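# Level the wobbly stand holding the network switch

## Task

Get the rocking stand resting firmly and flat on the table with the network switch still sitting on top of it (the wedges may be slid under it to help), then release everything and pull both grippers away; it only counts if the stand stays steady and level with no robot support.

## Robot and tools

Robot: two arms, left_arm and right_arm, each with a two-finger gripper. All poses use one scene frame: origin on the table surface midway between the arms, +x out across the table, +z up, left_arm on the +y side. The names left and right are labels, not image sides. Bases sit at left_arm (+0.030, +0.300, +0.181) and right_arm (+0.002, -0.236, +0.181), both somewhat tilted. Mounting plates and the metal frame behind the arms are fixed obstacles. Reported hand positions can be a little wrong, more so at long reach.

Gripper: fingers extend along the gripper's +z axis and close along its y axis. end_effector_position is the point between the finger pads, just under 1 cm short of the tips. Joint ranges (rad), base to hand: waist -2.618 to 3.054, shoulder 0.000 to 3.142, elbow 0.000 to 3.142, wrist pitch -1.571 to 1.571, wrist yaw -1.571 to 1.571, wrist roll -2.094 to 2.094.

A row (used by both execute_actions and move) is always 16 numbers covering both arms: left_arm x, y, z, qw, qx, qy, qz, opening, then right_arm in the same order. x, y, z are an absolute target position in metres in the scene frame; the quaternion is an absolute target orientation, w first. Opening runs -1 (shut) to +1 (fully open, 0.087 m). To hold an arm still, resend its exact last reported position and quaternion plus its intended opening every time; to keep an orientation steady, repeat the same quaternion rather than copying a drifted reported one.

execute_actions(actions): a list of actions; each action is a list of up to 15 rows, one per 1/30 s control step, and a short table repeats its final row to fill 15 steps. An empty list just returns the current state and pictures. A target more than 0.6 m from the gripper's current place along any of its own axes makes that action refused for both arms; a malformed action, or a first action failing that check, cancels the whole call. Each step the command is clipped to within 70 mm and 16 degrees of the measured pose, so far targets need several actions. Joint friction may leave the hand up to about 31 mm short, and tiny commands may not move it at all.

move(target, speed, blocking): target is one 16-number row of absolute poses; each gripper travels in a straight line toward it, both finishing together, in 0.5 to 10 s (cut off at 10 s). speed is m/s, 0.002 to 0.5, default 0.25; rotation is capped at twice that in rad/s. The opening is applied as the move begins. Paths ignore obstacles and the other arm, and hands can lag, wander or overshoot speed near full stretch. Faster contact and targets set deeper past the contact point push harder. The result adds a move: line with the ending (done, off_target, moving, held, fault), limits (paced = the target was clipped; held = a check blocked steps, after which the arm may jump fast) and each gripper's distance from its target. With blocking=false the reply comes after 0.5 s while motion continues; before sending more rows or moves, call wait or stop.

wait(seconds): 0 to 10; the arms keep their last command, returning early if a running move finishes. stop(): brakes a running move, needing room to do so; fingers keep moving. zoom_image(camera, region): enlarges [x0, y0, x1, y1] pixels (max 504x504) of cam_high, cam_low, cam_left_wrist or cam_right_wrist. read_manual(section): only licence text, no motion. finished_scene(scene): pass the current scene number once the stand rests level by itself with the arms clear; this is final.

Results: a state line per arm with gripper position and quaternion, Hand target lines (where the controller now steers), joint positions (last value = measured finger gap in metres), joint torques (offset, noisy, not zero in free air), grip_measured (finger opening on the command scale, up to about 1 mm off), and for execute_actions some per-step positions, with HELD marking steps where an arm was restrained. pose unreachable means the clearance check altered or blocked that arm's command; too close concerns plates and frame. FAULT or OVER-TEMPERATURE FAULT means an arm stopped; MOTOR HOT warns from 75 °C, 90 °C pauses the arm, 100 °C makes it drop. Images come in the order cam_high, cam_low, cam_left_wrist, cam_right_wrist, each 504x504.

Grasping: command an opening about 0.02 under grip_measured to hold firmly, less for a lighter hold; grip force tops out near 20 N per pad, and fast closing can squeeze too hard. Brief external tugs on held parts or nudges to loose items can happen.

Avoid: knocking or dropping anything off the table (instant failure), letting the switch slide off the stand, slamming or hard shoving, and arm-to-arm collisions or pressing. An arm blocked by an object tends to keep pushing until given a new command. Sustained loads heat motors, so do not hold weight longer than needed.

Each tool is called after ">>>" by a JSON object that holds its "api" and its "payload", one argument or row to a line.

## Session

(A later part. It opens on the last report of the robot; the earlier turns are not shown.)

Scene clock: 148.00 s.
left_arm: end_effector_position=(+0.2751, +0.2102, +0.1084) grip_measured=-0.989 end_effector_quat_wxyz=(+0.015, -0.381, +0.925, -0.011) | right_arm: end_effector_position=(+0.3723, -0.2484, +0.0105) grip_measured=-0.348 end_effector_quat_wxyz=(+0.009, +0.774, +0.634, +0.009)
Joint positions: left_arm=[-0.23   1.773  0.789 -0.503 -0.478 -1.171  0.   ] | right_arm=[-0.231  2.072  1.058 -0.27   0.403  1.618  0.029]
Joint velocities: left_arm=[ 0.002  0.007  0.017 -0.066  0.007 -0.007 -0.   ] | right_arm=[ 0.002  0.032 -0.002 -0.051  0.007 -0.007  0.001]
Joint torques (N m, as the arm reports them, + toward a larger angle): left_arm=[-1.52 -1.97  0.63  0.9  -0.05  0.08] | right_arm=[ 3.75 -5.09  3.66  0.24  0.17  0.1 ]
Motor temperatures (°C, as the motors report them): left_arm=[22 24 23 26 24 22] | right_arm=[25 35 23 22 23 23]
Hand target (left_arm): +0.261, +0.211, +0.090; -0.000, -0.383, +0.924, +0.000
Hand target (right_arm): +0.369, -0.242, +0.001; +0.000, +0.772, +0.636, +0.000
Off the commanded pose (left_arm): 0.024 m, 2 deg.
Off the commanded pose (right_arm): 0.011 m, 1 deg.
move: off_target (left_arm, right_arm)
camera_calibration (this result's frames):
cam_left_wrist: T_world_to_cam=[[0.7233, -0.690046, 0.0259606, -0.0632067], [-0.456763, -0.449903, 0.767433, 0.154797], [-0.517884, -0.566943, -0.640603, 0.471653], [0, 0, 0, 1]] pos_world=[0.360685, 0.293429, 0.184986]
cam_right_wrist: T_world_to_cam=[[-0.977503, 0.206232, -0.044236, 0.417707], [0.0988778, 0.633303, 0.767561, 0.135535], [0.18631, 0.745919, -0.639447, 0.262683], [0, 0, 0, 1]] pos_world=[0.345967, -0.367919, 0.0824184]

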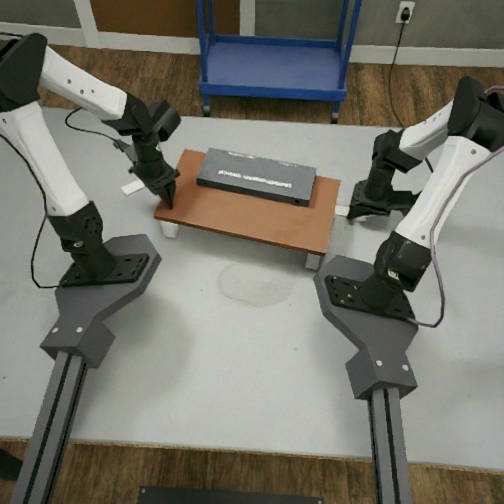

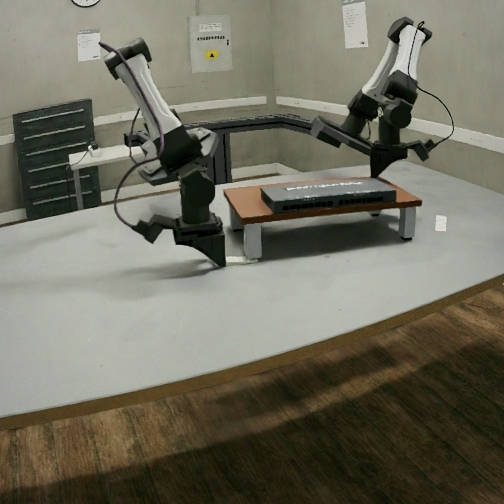

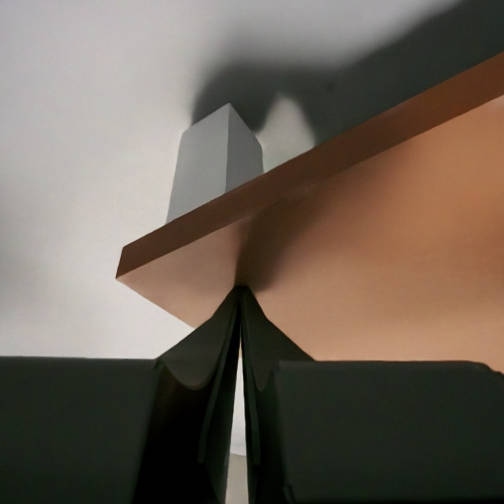

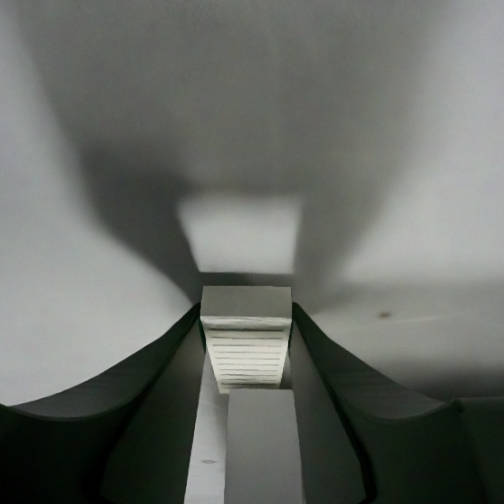

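>>> {"api": "move", "payload": {
  "target": [0.262,0.21,0.088,0,-0.383,0.924,0,-1,0.366,-0.222,0.001,0,0.772,0.636,0,-0.42],
  "speed": 0.01
}}

>>> {"api": "zoom_image", "payload": {
  "camera": "cam_low",
  "region": [190, 200, 290, 280]
}}

Scene clock: 154.90 s.
left_arm: end_effector_position=(+0.2751, +0.2102, +0.1084) grip_measured=-0.989 end_effector_quat_wxyz=(+0.015, -0.381, +0.925, -0.011) | right_arm: end_effector_position=(+0.3729, -0.2302, +0.0108) grip_measured=-0.348 end_effector_quat_wxyz=(+0.011, +0.775, +0.631, +0.008)
Joint positions: left_arm=[-0.23   1.773  0.789 -0.503 -0.478 -1.171  0.   ] | right_arm=[-0.181  2.095  1.058 -0.267  0.42   1.676  0.029]
Joint velocities: left_arm=[ 0.007  0.007 -0.002 -0.007  0.007  0.037  0.   ] | right_arm=[-0.002  0.017  0.002  0.037 -0.007  0.007  0.   ]
Joint torques (N m, as the arm reports them, + toward a larger angle): left_arm=[-1.51 -1.99  0.64  0.9  -0.05  0.09] | right_arm=[ 4.09 -5.39  2.67  0.39  0.15  0.08]
Motor temperatures (°C, as the motors report them): left_arm=[22 24 23 26 24 22] | right_arm=[25 35 23 22 23 23]
Hand target (left_arm): +0.261, +0.211, +0.090; -0.000, -0.383, +0.924, +0.000
Hand target (right_arm): +0.366, -0.222, +0.002; +0.001, +0.772, +0.636, +0.000
Off the commanded pose (left_arm): 0.024 m, 2 deg.
Off the commanded pose (right_arm): 0.015 m, 2 deg.
move: off_target (left_arm, right_arm)
camera_calibration (this result's frames):
cam_left_wrist: T_world_to_cam=[[0.7233, -0.690046, 0.0259606, -0.0632067], [-0.456763, -0.449903, 0.767433, 0.154797], [-0.517884, -0.566943, -0.640603, 0.471653], [0, 0, 0, 1]] pos_world=[0.360685, 0.293429, 0.184986]
cam_right_wrist: T_world_to_cam=[[-0.976155, 0.212165, -0.0459075, 0.415463], [0.102092, 0.635342, 0.765452, 0.123041], [0.191569, 0.742513, -0.641853, 0.24644], [0, 0, 0, 1]] pos_world=[0.345784, -0.349305, 0.083069]

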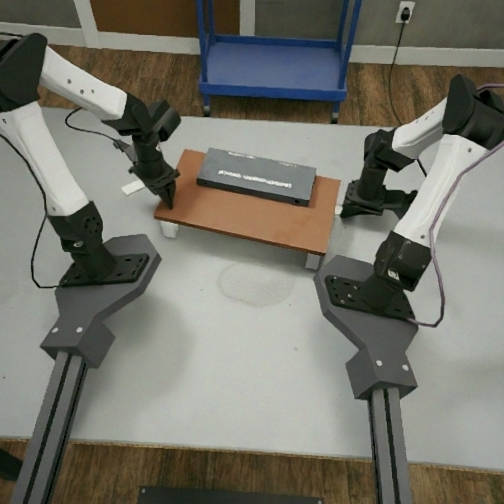

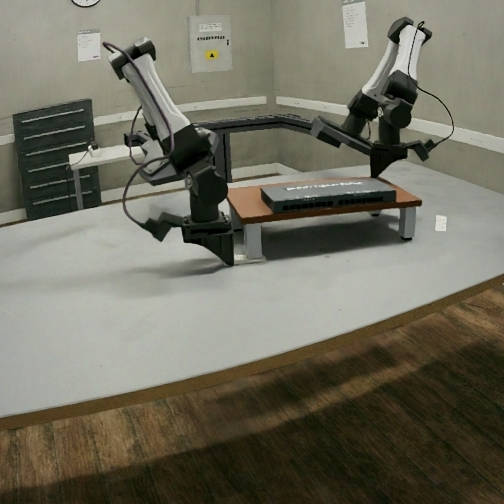

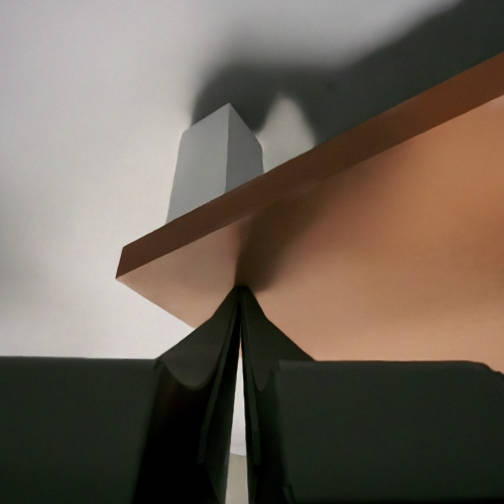

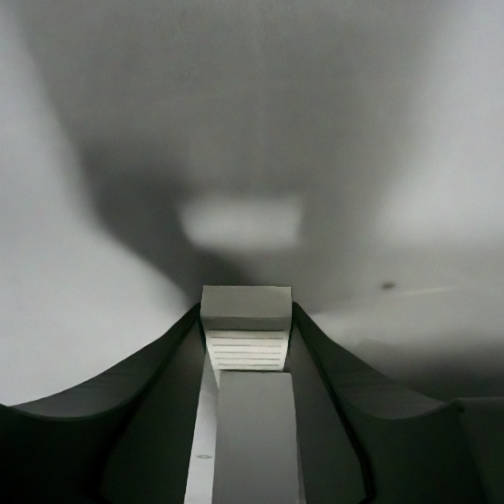

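Region (190, 200, 290, 280) of cam_low's 504x504 image, scaled by 5.040, with more detail than that image has; it fills the top 403 rows of this view, and the rest is white.

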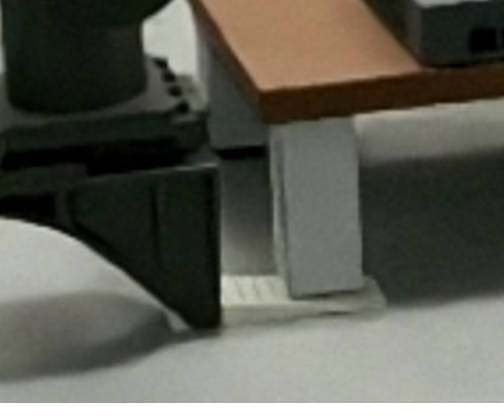

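>>> {"api": "move", "payload": {
  "target": [0.262,0.21,0.088,0,-0.383,0.924,0,-1,0.368,-0.212,0.001,0,0.772,0.636,0,-0.42],
  "speed": 0.008
}}

>>> {"api": "zoom_image", "payload": {
  "camera": "cam_low",
  "region": [190, 200, 290, 280]
}}

Scene clock: 161.83 s.
left_arm: end_effector_position=(+0.2751, +0.2102, +0.1084) grip_measured=-0.989 end_effector_quat_wxyz=(+0.015, -0.381, +0.925, -0.011) | right_arm: end_effector_position=(+0.3728, -0.2294, +0.0107) grip_measured=-0.348 end_effector_quat_wxyz=(+0.023, +0.777, +0.629, -0.003)
Joint positions: left_arm=[-0.23   1.773  0.789 -0.503 -0.478 -1.171  0.   ] | right_arm=[-0.163  2.1    1.058 -0.269  0.456  1.699  0.029]
Joint velocities: left_arm=[-0.007 -0.002 -0.012 -0.007  0.022 -0.007 -0.001] | right_arm=[ 0.007 -0.002  0.002 -0.022 -0.066 -0.022  0.   ]
Joint torques (N m, as the arm reports them, + toward a larger angle): left_arm=[-1.5  -1.99  0.62  0.9  -0.05  0.08] | right_arm=[ 4.55 -4.63  3.39  0.31 -0.22  0.13]
Motor temperatures (°C, as the motors report them): left_arm=[22 24 23 26 24 22] | right_arm=[26 34 23 21 23 23]
Hand target (left_arm): +0.261, +0.211, +0.090; -0.000, -0.383, +0.924, +0.000
Hand target (right_arm): +0.367, -0.213, +0.002; +0.000, +0.772, +0.636, -0.000
Off the commanded pose (left_arm): 0.024 m, 2 deg.
Off the commanded pose (right_arm): 0.021 m, 3 deg.
move: off_target (left_arm, right_arm)
camera_calibration (this result's frames):
cam_left_wrist: T_world_to_cam=[[0.7233, -0.690046, 0.0259606, -0.0632067], [-0.456763, -0.449903, 0.767433, 0.154797], [-0.517884, -0.566943, -0.640603, 0.471653], [0, 0, 0, 1]] pos_world=[0.360685, 0.293429, 0.184986]
cam_right_wrist: T_world_to_cam=[[-0.975001, 0.216175, -0.0513955, 0.415727], [0.106727, 0.658486, 0.744987, 0.126428], [0.19489, 0.720878, -0.665096, 0.23991], [0, 0, 0, 1]] pos_world=[0.345084, -0.346066, 0.086742]

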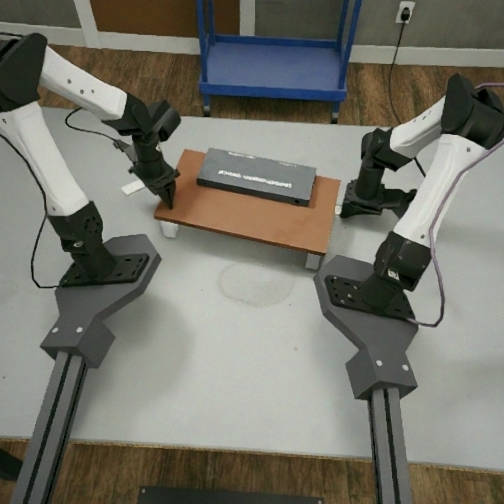

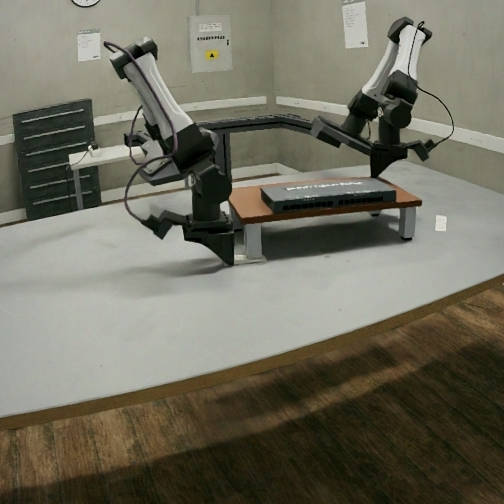

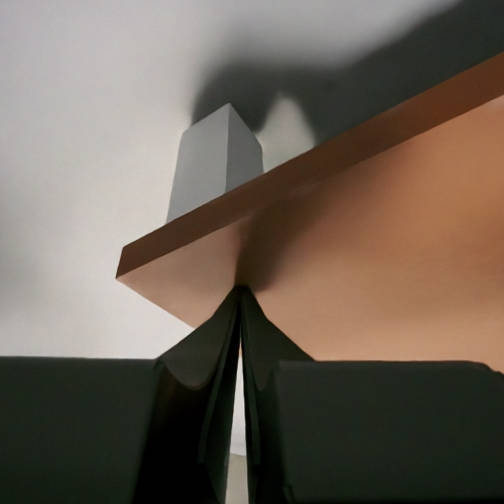

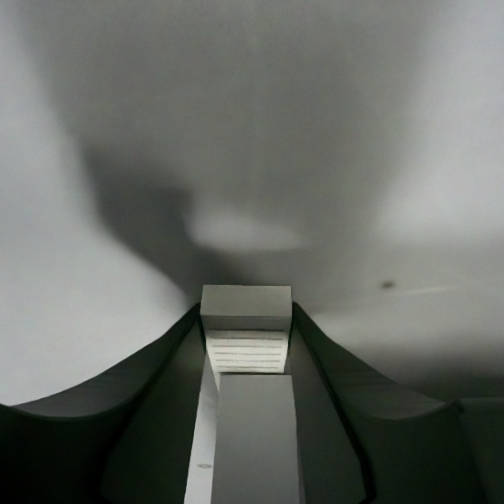

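Region (190, 200, 290, 280) of cam_low's 504x504 image, scaled by 5.040, with more detail than that image has; it fills the top 403 rows of this view, and the rest is white.

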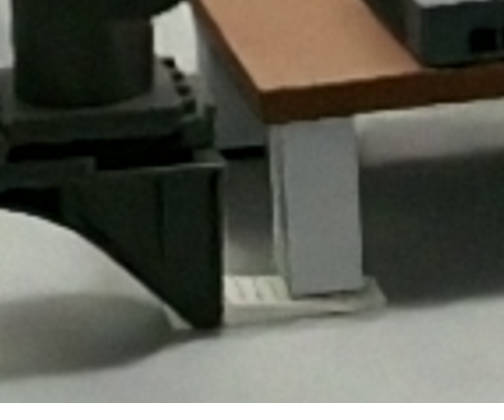

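Snug. Relax, release, and lift the left arm.

>>> {"api": "move", "payload": {
  "target": [0.262,0.21,0.088,0,-0.383,0.924,0,-1,0.372,-0.229,0.008,0,0.772,0.636,0,0.1],
  "speed": 0.03
}}

>>> {"api": "move", "payload": {
  "target": [0.27,0.21,0.15,0,-0.383,0.924,0,-1,0.36,-0.30,0.03,0,0.772,0.636,0,0.1],
  "speed": 0.06
}}

>>> {"api": "move", "payload": {
  "target": [0.2,0.33,0.25,0,-0.383,0.924,0,-1,0.3,-0.42,0.15,0,0.772,0.636,0,0.1]
}}

>>> {"api": "zoom_image", "payload": {
  "camera": "cam_low",
  "region": [190, 200, 290, 280]
}}

>>> {"api": "zoom_image", "payload": {
  "camera": "cam_low",
  "region": [350, 180, 470, 260]
}}

Scene clock: 166.70 s.
left_arm: end_effector_position=(+0.2751, +0.2102, +0.1084) grip_measured=-0.989 end_effector_quat_wxyz=(+0.015, -0.381, +0.925, -0.011) | right_arm: end_effector_position=(+0.3729, -0.2293, +0.0110) grip_measured=+0.100 end_effector_quat_wxyz=(+0.011, +0.776, +0.631, +0.005)
Joint positions: left_arm=[-0.23   1.773  0.789 -0.503 -0.478 -1.171  0.   ] | right_arm=[-0.177  2.097  1.063 -0.276  0.424  1.682  0.048]
Joint velocities: left_arm=[-0.007 -0.002 -0.022 -0.095  0.022 -0.051  0.   ] | right_arm=[-0.002  0.002 -0.007  0.022  0.022 -0.022 -0.   ]
Joint torques (N m, as the arm reports them, + toward a larger angle): left_arm=[-1.51 -1.99  0.63  0.9  -0.05  0.08] | right_arm=[ 2.97 -6.79  4.12  0.    0.05 -0.06]
Motor temperatures (°C, as the motors report them): left_arm=[22 24 23 26 24 22] | right_arm=[26 34 23 21 23 23]
Hand target (left_arm): +0.261, +0.211, +0.090; -0.000, -0.383, +0.924, +0.000
Hand target (right_arm): +0.372, -0.229, +0.008; +0.000, +0.772, +0.636, +0.000
Off the commanded pose (left_arm): 0.024 m, 2 deg.
Off the commanded pose (right_arm): 0.003 m, 2 deg.
move: off_target (left_arm)
camera_calibration (this result's frames):
cam_left_wrist: T_world_to_cam=[[0.7233, -0.690046, 0.0259606, -0.0632067], [-0.456763, -0.449903, 0.767433, 0.154797], [-0.517884, -0.566943, -0.640603, 0.471653], [0, 0, 0, 1]] pos_world=[0.360685, 0.293429, 0.184986]
cam_right_wrist: T_world_to_cam=[[-0.976256, 0.212421, -0.0424386, 0.415306], [0.105575, 0.637655, 0.763053, 0.121607], [0.18915, 0.740455, -0.644941, 0.246452], [0, 0, 0, 1]] pos_world=[0.34599, -0.34825, 0.0837793]

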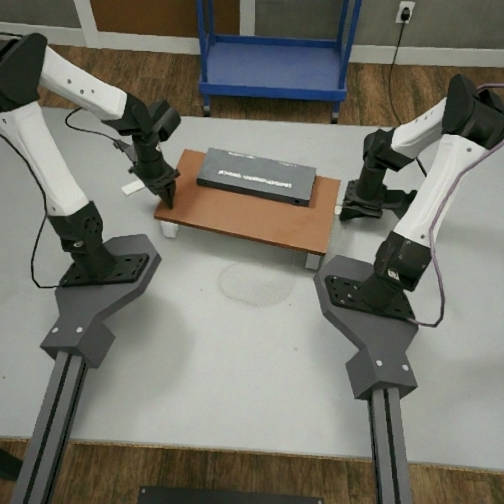

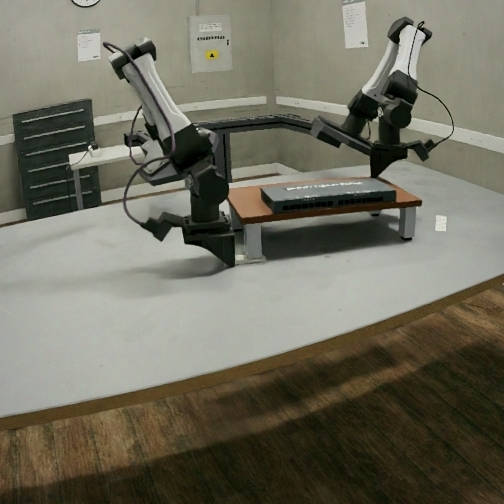

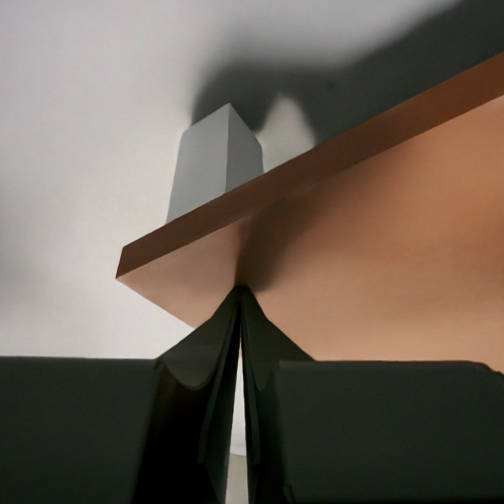

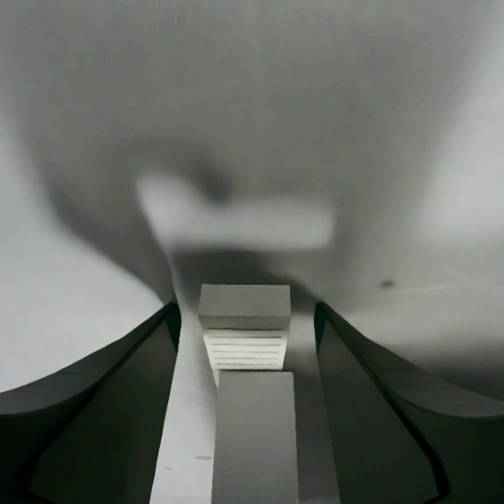

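Scene clock: 168.40 s.
left_arm: end_effector_position=(+0.2596, +0.2144, +0.1389) grip_measured=-0.990 end_effector_quat_wxyz=(-0.010, -0.377, +0.926, +0.016) | right_arm: end_effector_position=(+0.3606, -0.2988, +0.0251) grip_measured=+0.100 end_effector_quat_wxyz=(+0.001, +0.772, +0.635, -0.004)
Joint positions: left_arm=[-0.291  1.723  0.854 -0.734 -0.48  -1.271  0.   ] | right_arm=[-0.349  1.969  1.063 -0.363  0.378  1.503  0.048]
Joint velocities: left_arm=[-0.027 -0.007 -0.027 -0.007 -0.022 -0.066  0.   ] | right_arm=[-0.022 -0.002 -0.027 -0.139 -0.007  0.007  0.001]
Joint torques (N m, as the arm reports them, + toward a larger angle): left_arm=[-3.93 -6.78  5.93  0.03 -0.05  0.05] | right_arm=[ 2.66 -9.34  2.81  0.14  0.03 -0.08]
Motor temperatures (°C, as the motors report them): left_arm=[22 24 23 26 24 22] | right_arm=[26 34 23 21 23 23]
Hand target (left_arm): +0.270, +0.210, +0.150; +0.000, -0.383, +0.924, -0.001
Hand target (right_arm): +0.361, -0.301, +0.030; -0.000, +0.772, +0.636, -0.001
Off the commanded pose (left_arm): 0.016 m, 2 deg.
Off the commanded pose (right_arm): 0.005 m, 1 deg.
move: off_target (left_arm)
camera_calibration (this result's frames):
cam_left_wrist: T_world_to_cam=[[0.717295, -0.695344, -0.044551, -0.0374133], [-0.408501, -0.471473, 0.781563, 0.116322], [-0.564459, -0.542412, -0.622234, 0.489815], [0, 0, 0, 1]] pos_world=[0.350835, 0.294509, 0.2122]
cam_right_wrist: T_world_to_cam=[[-0.979168, 0.202467, -0.0154185, 0.416125], [0.119629, 0.636571, 0.761884, 0.151104], [0.164071, 0.744167, -0.64753, 0.319483], [0, 0, 0, 1]] pos_world=[0.336962, -0.418188, 0.0981669]

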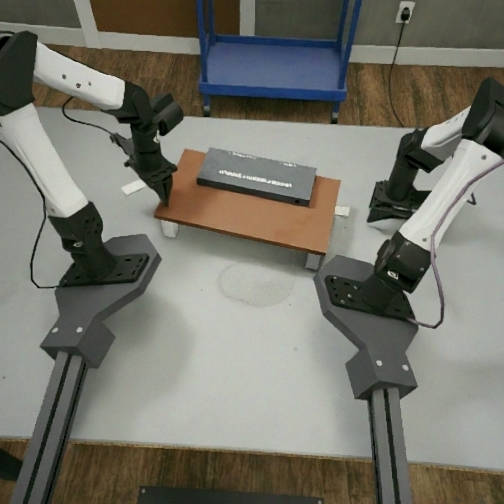

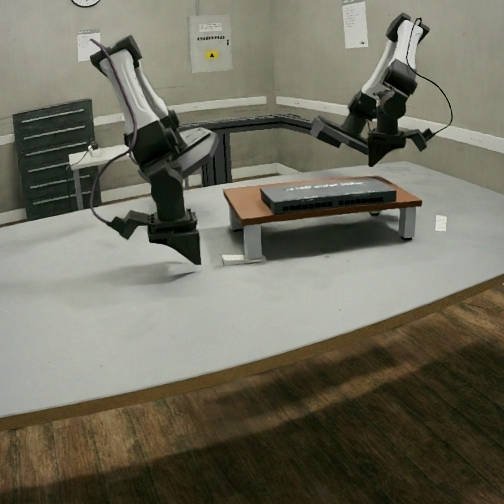

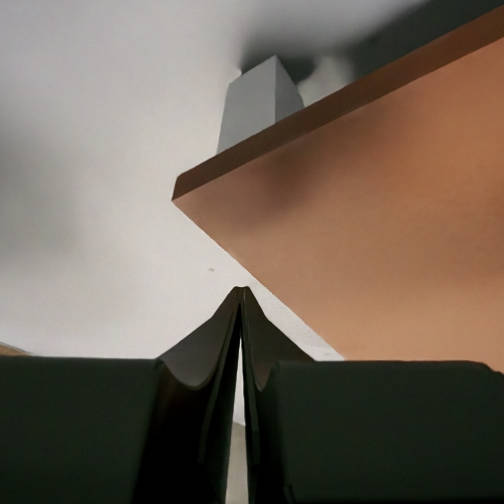

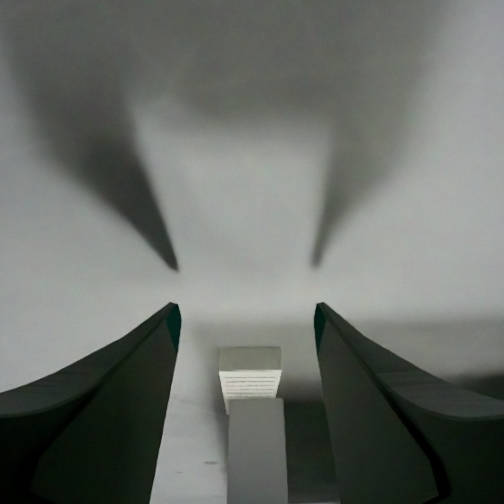

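Scene clock: 169.90 s.
left_arm: end_effector_position=(+0.1969, +0.3289, +0.2425) grip_measured=-0.990 end_effector_quat_wxyz=(-0.007, -0.374, +0.927, +0.013) | right_arm: end_effector_position=(+0.2948, -0.4159, +0.1427) grip_measured=+0.100 end_effector_quat_wxyz=(-0.008, +0.771, +0.637, -0.007)
Joint positions: left_arm=[-0.177  1.085  0.859 -1.308 -0.479 -1.131  0.   ] | right_arm=[-0.64   1.504  1.116 -0.807  0.277  1.215  0.048]
Joint velocities: left_arm=[ 0.002  0.012 -0.012 -0.007 -0.022 -0.037 -0.   ] | right_arm=[-0.002 -0.002 -0.007  0.022  0.007 -0.037 -0.   ]
Joint torques (N m, as the arm reports them, + toward a larger angle): left_arm=[-0.3  -3.08  6.86  0.14 -0.03  0.2 ] | right_arm=[ 1.29 -7.69  6.08  0.21  0.08 -0.05]
Motor temperatures (°C, as the motors report them): left_arm=[22 24 23 26 24 22] | right_arm=[26 34 23 21 23 23]
Hand target (left_arm): +0.202, +0.331, +0.250; -0.000, -0.383, +0.924, +0.001
Hand target (right_arm): +0.300, -0.422, +0.150; -0.000, +0.772, +0.636, -0.000
Off the commanded pose (left_arm): 0.008 m, 2 deg.
Off the commanded pose (right_arm): 0.010 m, 1 deg.
move: done
camera_calibration (this result's frames):
cam_left_wrist: T_world_to_cam=[[0.713741, -0.699498, -0.0357089, 0.0917265], [-0.417155, -0.465497, 0.780573, 0.0636565], [-0.562632, -0.542231, -0.624044, 0.581004], [0, 0, 0, 1]] pos_world=[0.287977, 0.408833, 0.316159]
cam_right_wrist: T_world_to_cam=[[-0.980313, 0.197436, 0.00242352, 0.37286], [0.128508, 0.628654, 0.766994, 0.13728], [0.149909, 0.752205, -0.64165, 0.500236], [0, 0, 0, 1]] pos_world=[0.272888, -0.536198, 0.214779]

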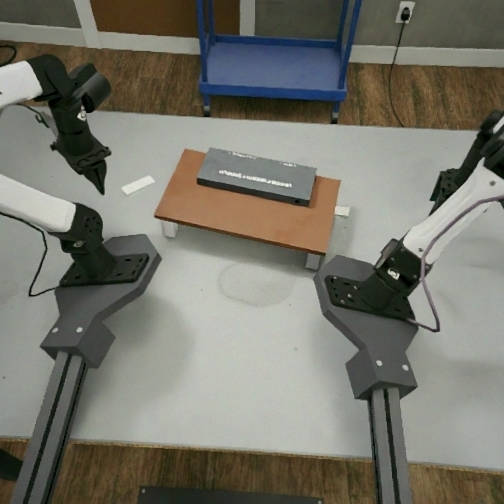

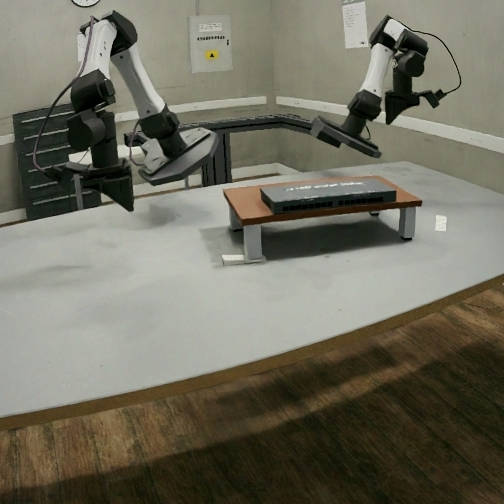

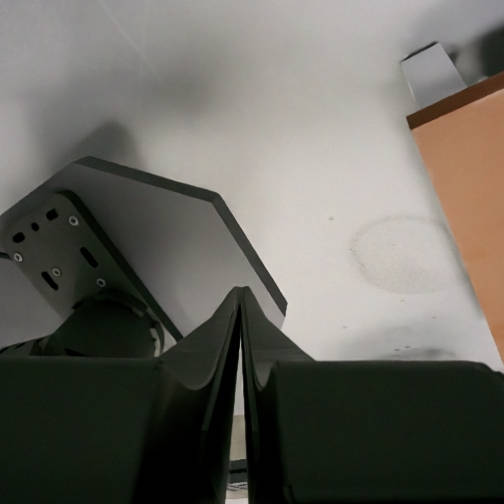

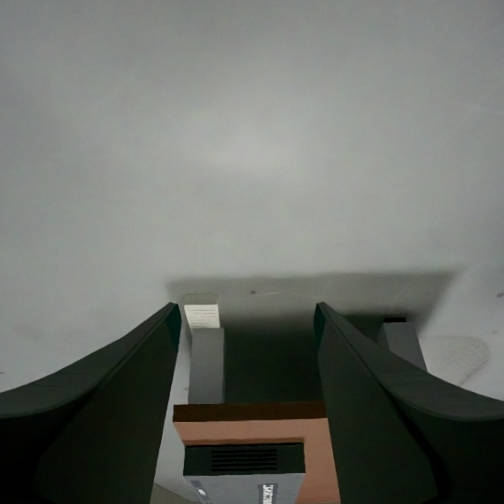

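Region (190, 200, 290, 280) of cam_low's 504x504 image, scaled by 5.040, with more detail than that image has; it fills the top 403 rows of this view, and the rest is white.

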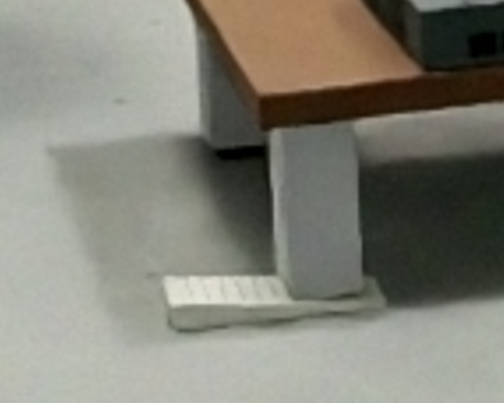

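Region (350, 180, 470, 260) of cam_low's 504x504 image, scaled by 4.200, with more detail than that image has.

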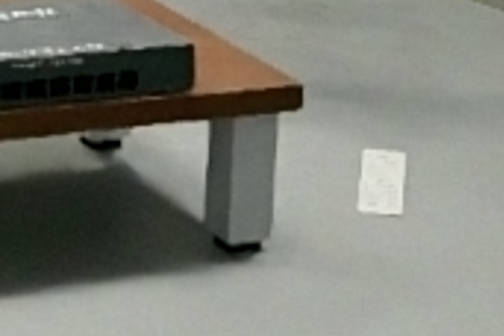

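>>> {"api": "zoom_image", "payload": {
  "camera": "cam_low",
  "region": [150, 200, 290, 280]
}}

Region (150, 200, 290, 280) of cam_low's 504x504 image, scaled by 3.600, with more detail than that image has; it fills the top 288 rows of this view, and the rest is white.

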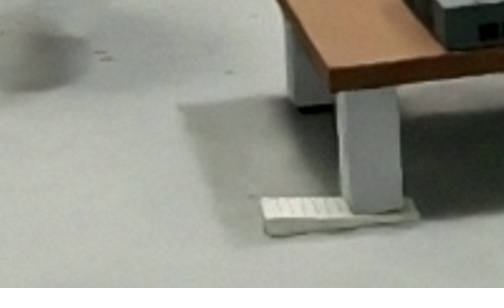

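>>> {"api": "move", "payload": {
  "target": [0.265,0.21,0.14,0,-0.383,0.924,0,-1,0.358,-0.29,0.03,0,0.772,0.636,0,-1],
  "speed": 0.2
}}

>>> {"api": "move", "payload": {
  "target": [0.262,0.21,0.09,0,-0.383,0.924,0,-1,0.358,-0.275,0.006,0,0.772,0.636,0,-1],
  "speed": 0.025
}}

>>> {"api": "zoom_image", "payload": {
  "camera": "cam_low",
  "region": [150, 200, 290, 280]
}}

Scene clock: 181.20 s.
left_arm: end_effector_position=(+0.2560, +0.2163, +0.1392) grip_measured=-0.990 end_effector_quat_wxyz=(-0.004, -0.382, +0.924, +0.007) | right_arm: end_effector_position=(+0.3528, -0.2881, +0.0301) grip_measured=-0.994 end_effector_quat_wxyz=(-0.008, +0.770, +0.638, -0.002)
Joint positions: left_arm=[-0.291  1.687  0.815 -0.707 -0.479 -1.269  0.   ] | right_arm=[-0.328  1.949  1.032 -0.373  0.37   1.522  0.   ]
Joint velocities: left_arm=[-0.002  0.002 -0.022  0.007 -0.022 -0.022  0.   ] | right_arm=[ 0.017 -0.012 -0.012  0.007 -0.022  0.022 -0.   ]
Joint torques (N m, as the arm reports them, + toward a larger angle): left_arm=[-3.67 -3.49  5.61  0.3  -0.06  0.04] | right_arm=[ 3.47 -7.7   3.06  0.4   0.25  0.11]
Motor temperatures (°C, as the motors report them): left_arm=[22 24 24 26 24 22] | right_arm=[25 35 24 21 23 23]
Hand target (left_arm): +0.263, +0.209, +0.140; +0.000, -0.383, +0.924, -0.001
Hand target (right_arm): +0.358, -0.288, +0.030; +0.000, +0.772, +0.636, +0.000
Off the commanded pose (left_arm): 0.011 m, 1 deg.
Off the commanded pose (right_arm): 0.006 m, 1 deg.
move: off_target (left_arm)
camera_calibration (this result's frames):
cam_left_wrist: T_world_to_cam=[[0.724818, -0.688534, -0.0236587, -0.0398202], [-0.418049, -0.466856, 0.779282, 0.117313], [-0.547607, -0.554948, -0.626227, 0.488], [0, 0, 0, 1]] pos_world=[0.345137, 0.298165, 0.213237]
cam_right_wrist: T_world_to_cam=[[-0.980793, 0.195004, -0.00427597, 0.404429], [0.120859, 0.624784, 0.771387, 0.137344], [0.153095, 0.756054, -0.636352, 0.323022], [0, 0, 0, 1]] pos_world=[0.330609, -0.408898, 0.101339]

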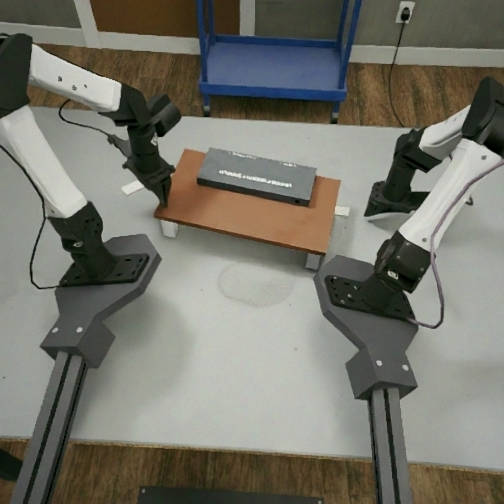

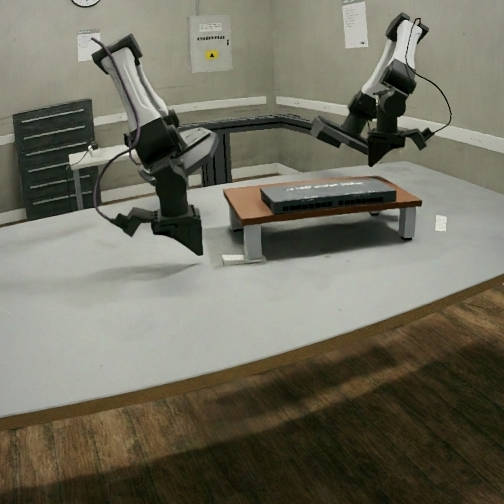

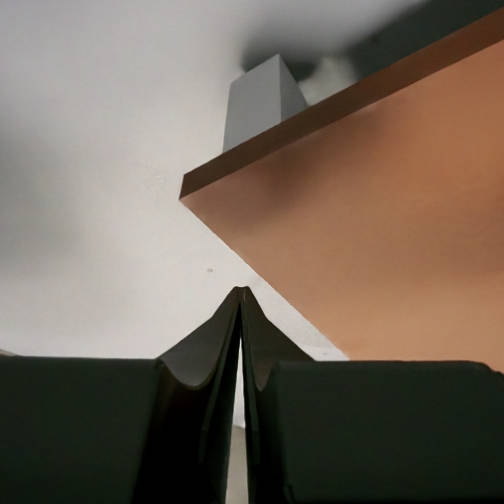

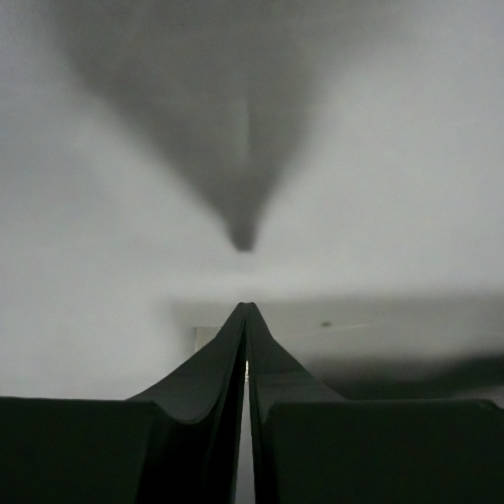

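Scene clock: 183.43 s.
left_arm: end_effector_position=(+0.2693, +0.2104, +0.1084) grip_measured=-0.990 end_effector_quat_wxyz=(+0.006, -0.378, +0.926, -0.007) | right_arm: end_effector_position=(+0.3554, -0.2790, +0.0105) grip_measured=-0.994 end_effector_quat_wxyz=(-0.005, +0.771, +0.637, -0.002)
Joint positions: left_arm=[-0.232  1.775  0.787 -0.522 -0.471 -1.178  0.   ] | right_arm=[-0.322  2.02   1.032 -0.298  0.375  1.53   0.   ]
Joint velocities: left_arm=[-0.002  0.017  0.012  0.051 -0.051  0.022  0.001] | right_arm=[ 0.007 -0.007 -0.017  0.051 -0.051 -0.007 -0.   ]
Joint torques (N m, as the arm reports them, + toward a larger angle): left_arm=[-1.6  -2.35  0.99  0.92 -0.11  0.11] | right_arm=[ 3.99 -6.7   2.43  0.57  0.21  0.13]
Motor temperatures (°C, as the motors report them): left_arm=[22 24 24 26 24 22] | right_arm=[25 35 24 21 23 23]
Hand target (left_arm): +0.261, +0.211, +0.092; -0.000, -0.383, +0.924, +0.001
Hand target (right_arm): +0.358, -0.275, +0.006; -0.000, +0.772, +0.636, +0.000
Off the commanded pose (left_arm): 0.020 m, 1 deg.
Off the commanded pose (right_arm): 0.007 m, 1 deg.
move: off_target (left_arm)
camera_calibration (this result's frames):
cam_left_wrist: T_world_to_cam=[[0.719781, -0.694118, 0.0107348, -0.0554197], [-0.443723, -0.448126, 0.776075, 0.147426], [-0.533878, -0.563368, -0.630549, 0.471228], [0, 0, 0, 1]] pos_world=[0.356884, 0.293072, 0.183313]
cam_right_wrist: T_world_to_cam=[[-0.980008, 0.198727, -0.00960877, 0.406003], [0.119741, 0.627686, 0.769202, 0.14765], [0.158893, 0.752673, -0.638933, 0.300274], [0, 0, 0, 1]] pos_world=[0.332495, -0.39937, 0.0821833]

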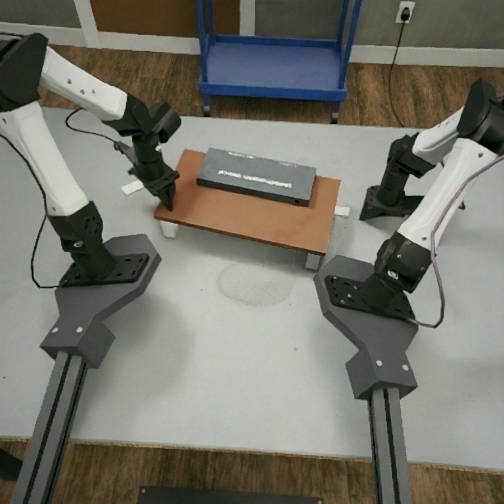

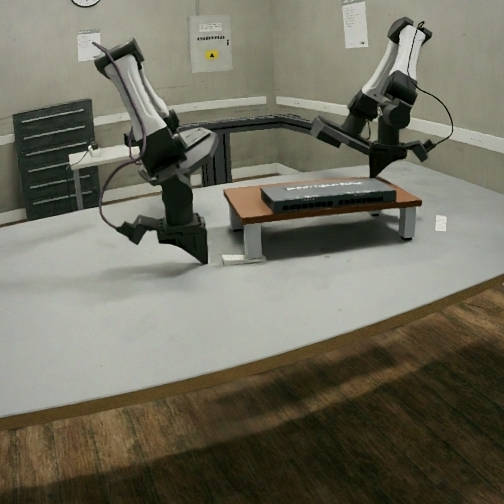

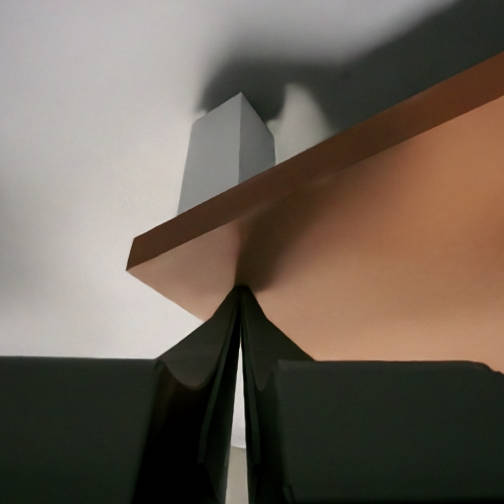

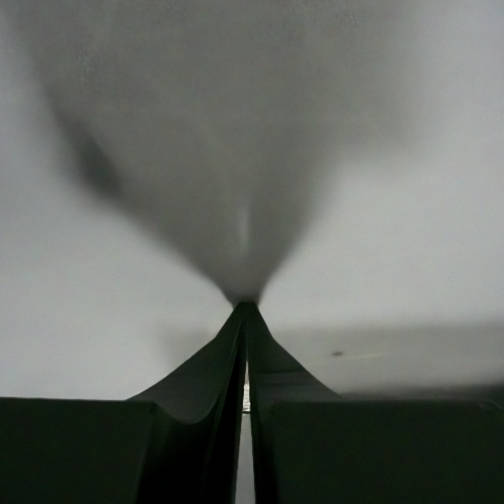

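Region (150, 200, 290, 280) of cam_low's 504x504 image, scaled by 3.600, with more detail than that image has; it fills the top 288 rows of this view, and the rest is white.

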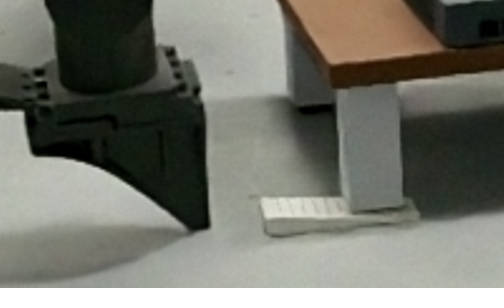

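>>> {"api": "move", "payload": {
  "target": [0.262,0.21,0.09,0,-0.383,0.924,0,-1,0.366,-0.258,0.006,0,0.772,0.636,0,-1],
  "speed": 0.02
}}

>>> {"api": "move", "payload": {
  "target": [0.262,0.21,0.09,0,-0.383,0.924,0,-1,0.369,-0.232,0.005,0,0.772,0.636,0,-1],
  "speed": 0.01
}}

>>> {"api": "zoom_image", "payload": {
  "camera": "cam_low",
  "region": [150, 200, 290, 280]
}}

Scene clock: 189.27 s.
left_arm: end_effector_position=(+0.2693, +0.2104, +0.1084) grip_measured=-0.990 end_effector_quat_wxyz=(+0.006, -0.377, +0.926, -0.007) | right_arm: end_effector_position=(+0.3559, -0.2728, +0.0103) grip_measured=-0.994 end_effector_quat_wxyz=(+0.011, +0.772, +0.635, -0.020)
Joint positions: left_arm=[-0.232  1.775  0.787 -0.521 -0.471 -1.175  0.   ] | right_arm=[-0.28   2.033  1.032 -0.3    0.435  1.577  0.   ]
Joint velocities: left_arm=[-0.012  0.002 -0.007  0.007  0.022  0.037 -0.   ] | right_arm=[ 0.002 -0.002 -0.007  0.081  0.037  0.007  0.   ]
Joint torques (N m, as the arm reports them, + toward a larger angle): left_arm=[-1.58 -2.33  0.96  0.96 -0.11  0.06] | right_arm=[ 4.6  -5.43  4.22  0.45 -0.26  0.13]
Motor temperatures (°C, as the motors report them): left_arm=[22 24 24 26 24 22] | right_arm=[26 35 24 21 23 23]
Hand target (left_arm): +0.261, +0.211, +0.092; -0.000, -0.383, +0.924, +0.001
Hand target (right_arm): +0.365, -0.258, +0.007; -0.000, +0.772, +0.636, -0.000
Off the commanded pose (left_arm): 0.020 m, 1 deg.
Off the commanded pose (right_arm): 0.018 m, 3 deg.
move: off_target (left_arm, right_arm)
camera_calibration (this result's frames):
cam_left_wrist: T_world_to_cam=[[0.717774, -0.696187, 0.0111761, -0.0544779], [-0.445161, -0.446504, 0.776187, 0.147435], [-0.535381, -0.562102, -0.630404, 0.471335], [0, 0, 0, 1]] pos_world=[0.357079, 0.292842, 0.183303]
cam_right_wrist: T_world_to_cam=[[-0.979386, 0.201666, -0.0115452, 0.405852], [0.127887, 0.663293, 0.737351, 0.150947], [0.156357, 0.720675, -0.675411, 0.287952], [0, 0, 0, 1]] pos_world=[0.333159, -0.389488, 0.0878701]

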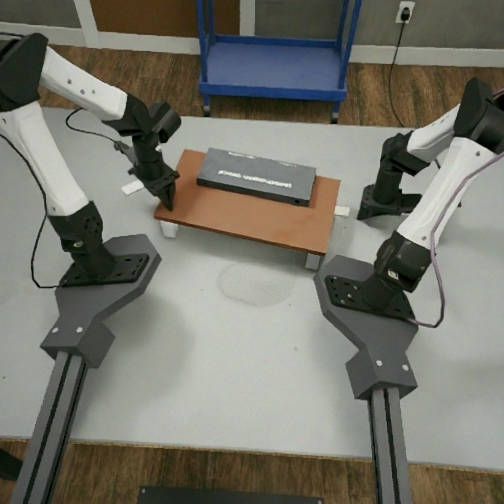

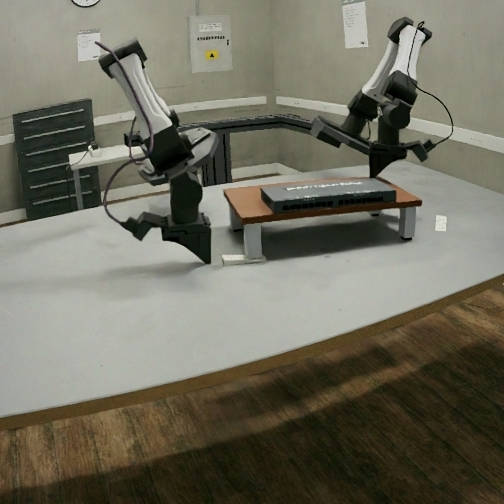

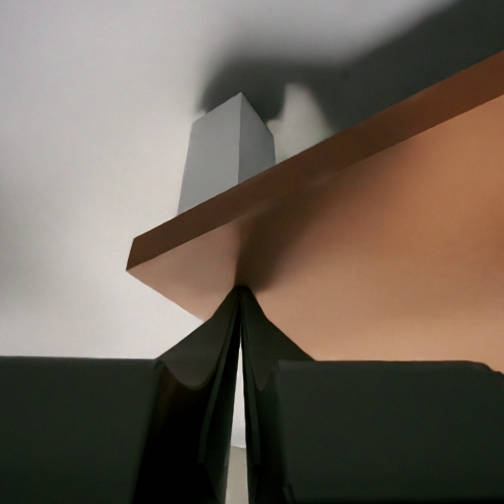

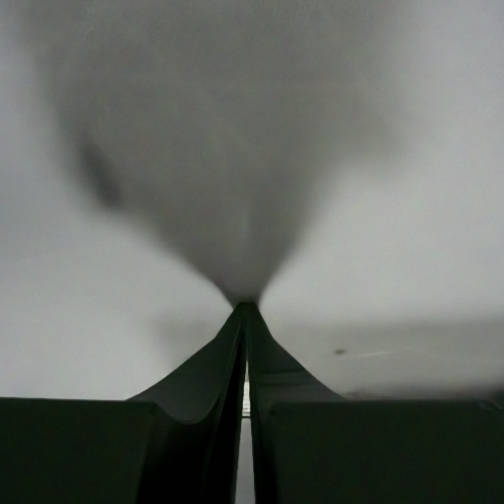

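Scene clock: 193.80 s.
left_arm: end_effector_position=(+0.2693, +0.2104, +0.1084) grip_measured=-0.990 end_effector_quat_wxyz=(+0.006, -0.377, +0.926, -0.007) | right_arm: end_effector_position=(+0.3572, -0.2646, +0.0107) grip_measured=-0.994 end_effector_quat_wxyz=(+0.034, +0.774, +0.631, -0.045)
Joint positions: left_arm=[-0.232  1.775  0.787 -0.521 -0.471 -1.174  0.   ] | right_arm=[-0.222  2.056  1.043 -0.317  0.518  1.649  0.   ]
Joint velocities: left_arm=[-0.007  0.002 -0.002  0.022  0.007 -0.066  0.001] | right_arm=[ 0.002 -0.007 -0.007  0.007  0.037  0.022  0.   ]
Joint torques (N m, as the arm reports them, + toward a larger angle): left_arm=[-1.59 -2.33  0.97  0.96 -0.12  0.08] | right_arm=[ 5.59 -4.42  3.79  0.57 -0.96  0.19]
Motor temperatures (°C, as the motors report them): left_arm=[22 24 24 26 24 22] | right_arm=[26 35 24 21 23 23]
Hand target (left_arm): +0.261, +0.211, +0.092; -0.000, -0.383, +0.924, +0.001
Hand target (right_arm): +0.367, -0.233, +0.008; +0.000, +0.772, +0.636, -0.001
Off the commanded pose (left_arm): 0.020 m, 1 deg.
Off the commanded pose (right_arm): 0.035 m, 7 deg.
move: off_target (left_arm, right_arm)
camera_calibration (this result's frames):
cam_left_wrist: T_world_to_cam=[[0.717508, -0.69646, 0.0111744, -0.0543327], [-0.445334, -0.446339, 0.776183, 0.147448], [-0.535593, -0.561894, -0.630409, 0.471349], [0, 0, 0, 1]] pos_world=[0.357099, 0.292819, 0.183303]
cam_right_wrist: T_world_to_cam=[[-0.977901, 0.208534, -0.0149548, 0.406778], [0.140922, 0.710301, 0.689647, 0.153324], [0.154437, 0.672299, -0.723991, 0.270512], [0, 0, 0, 1]] pos_world=[0.334405, -0.375598, 0.0961922]

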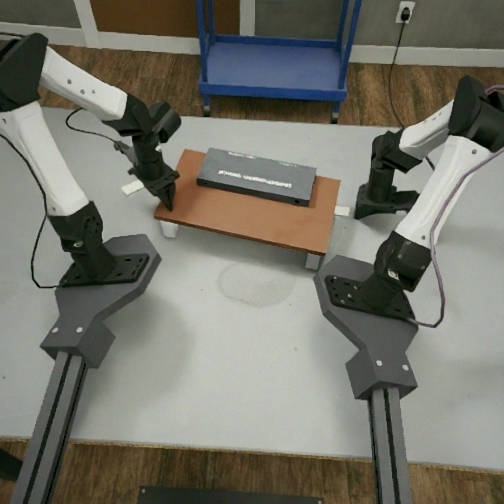

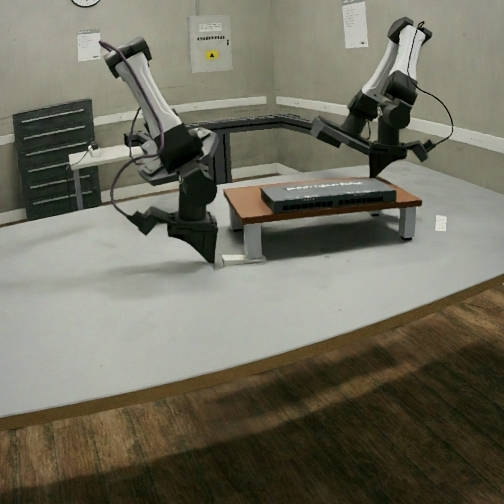

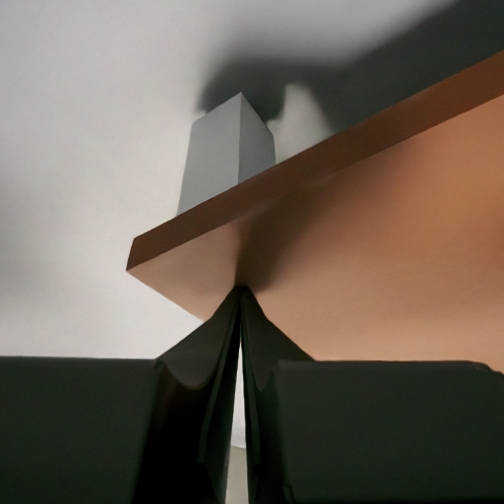

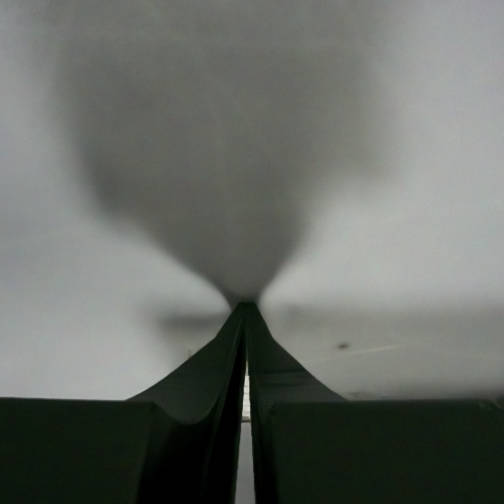

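Region (150, 200, 290, 280) of cam_low's 504x504 image, scaled by 3.600, with more detail than that image has; it fills the top 288 rows of this view, and the rest is white.

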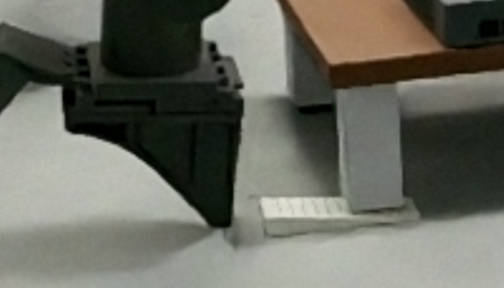

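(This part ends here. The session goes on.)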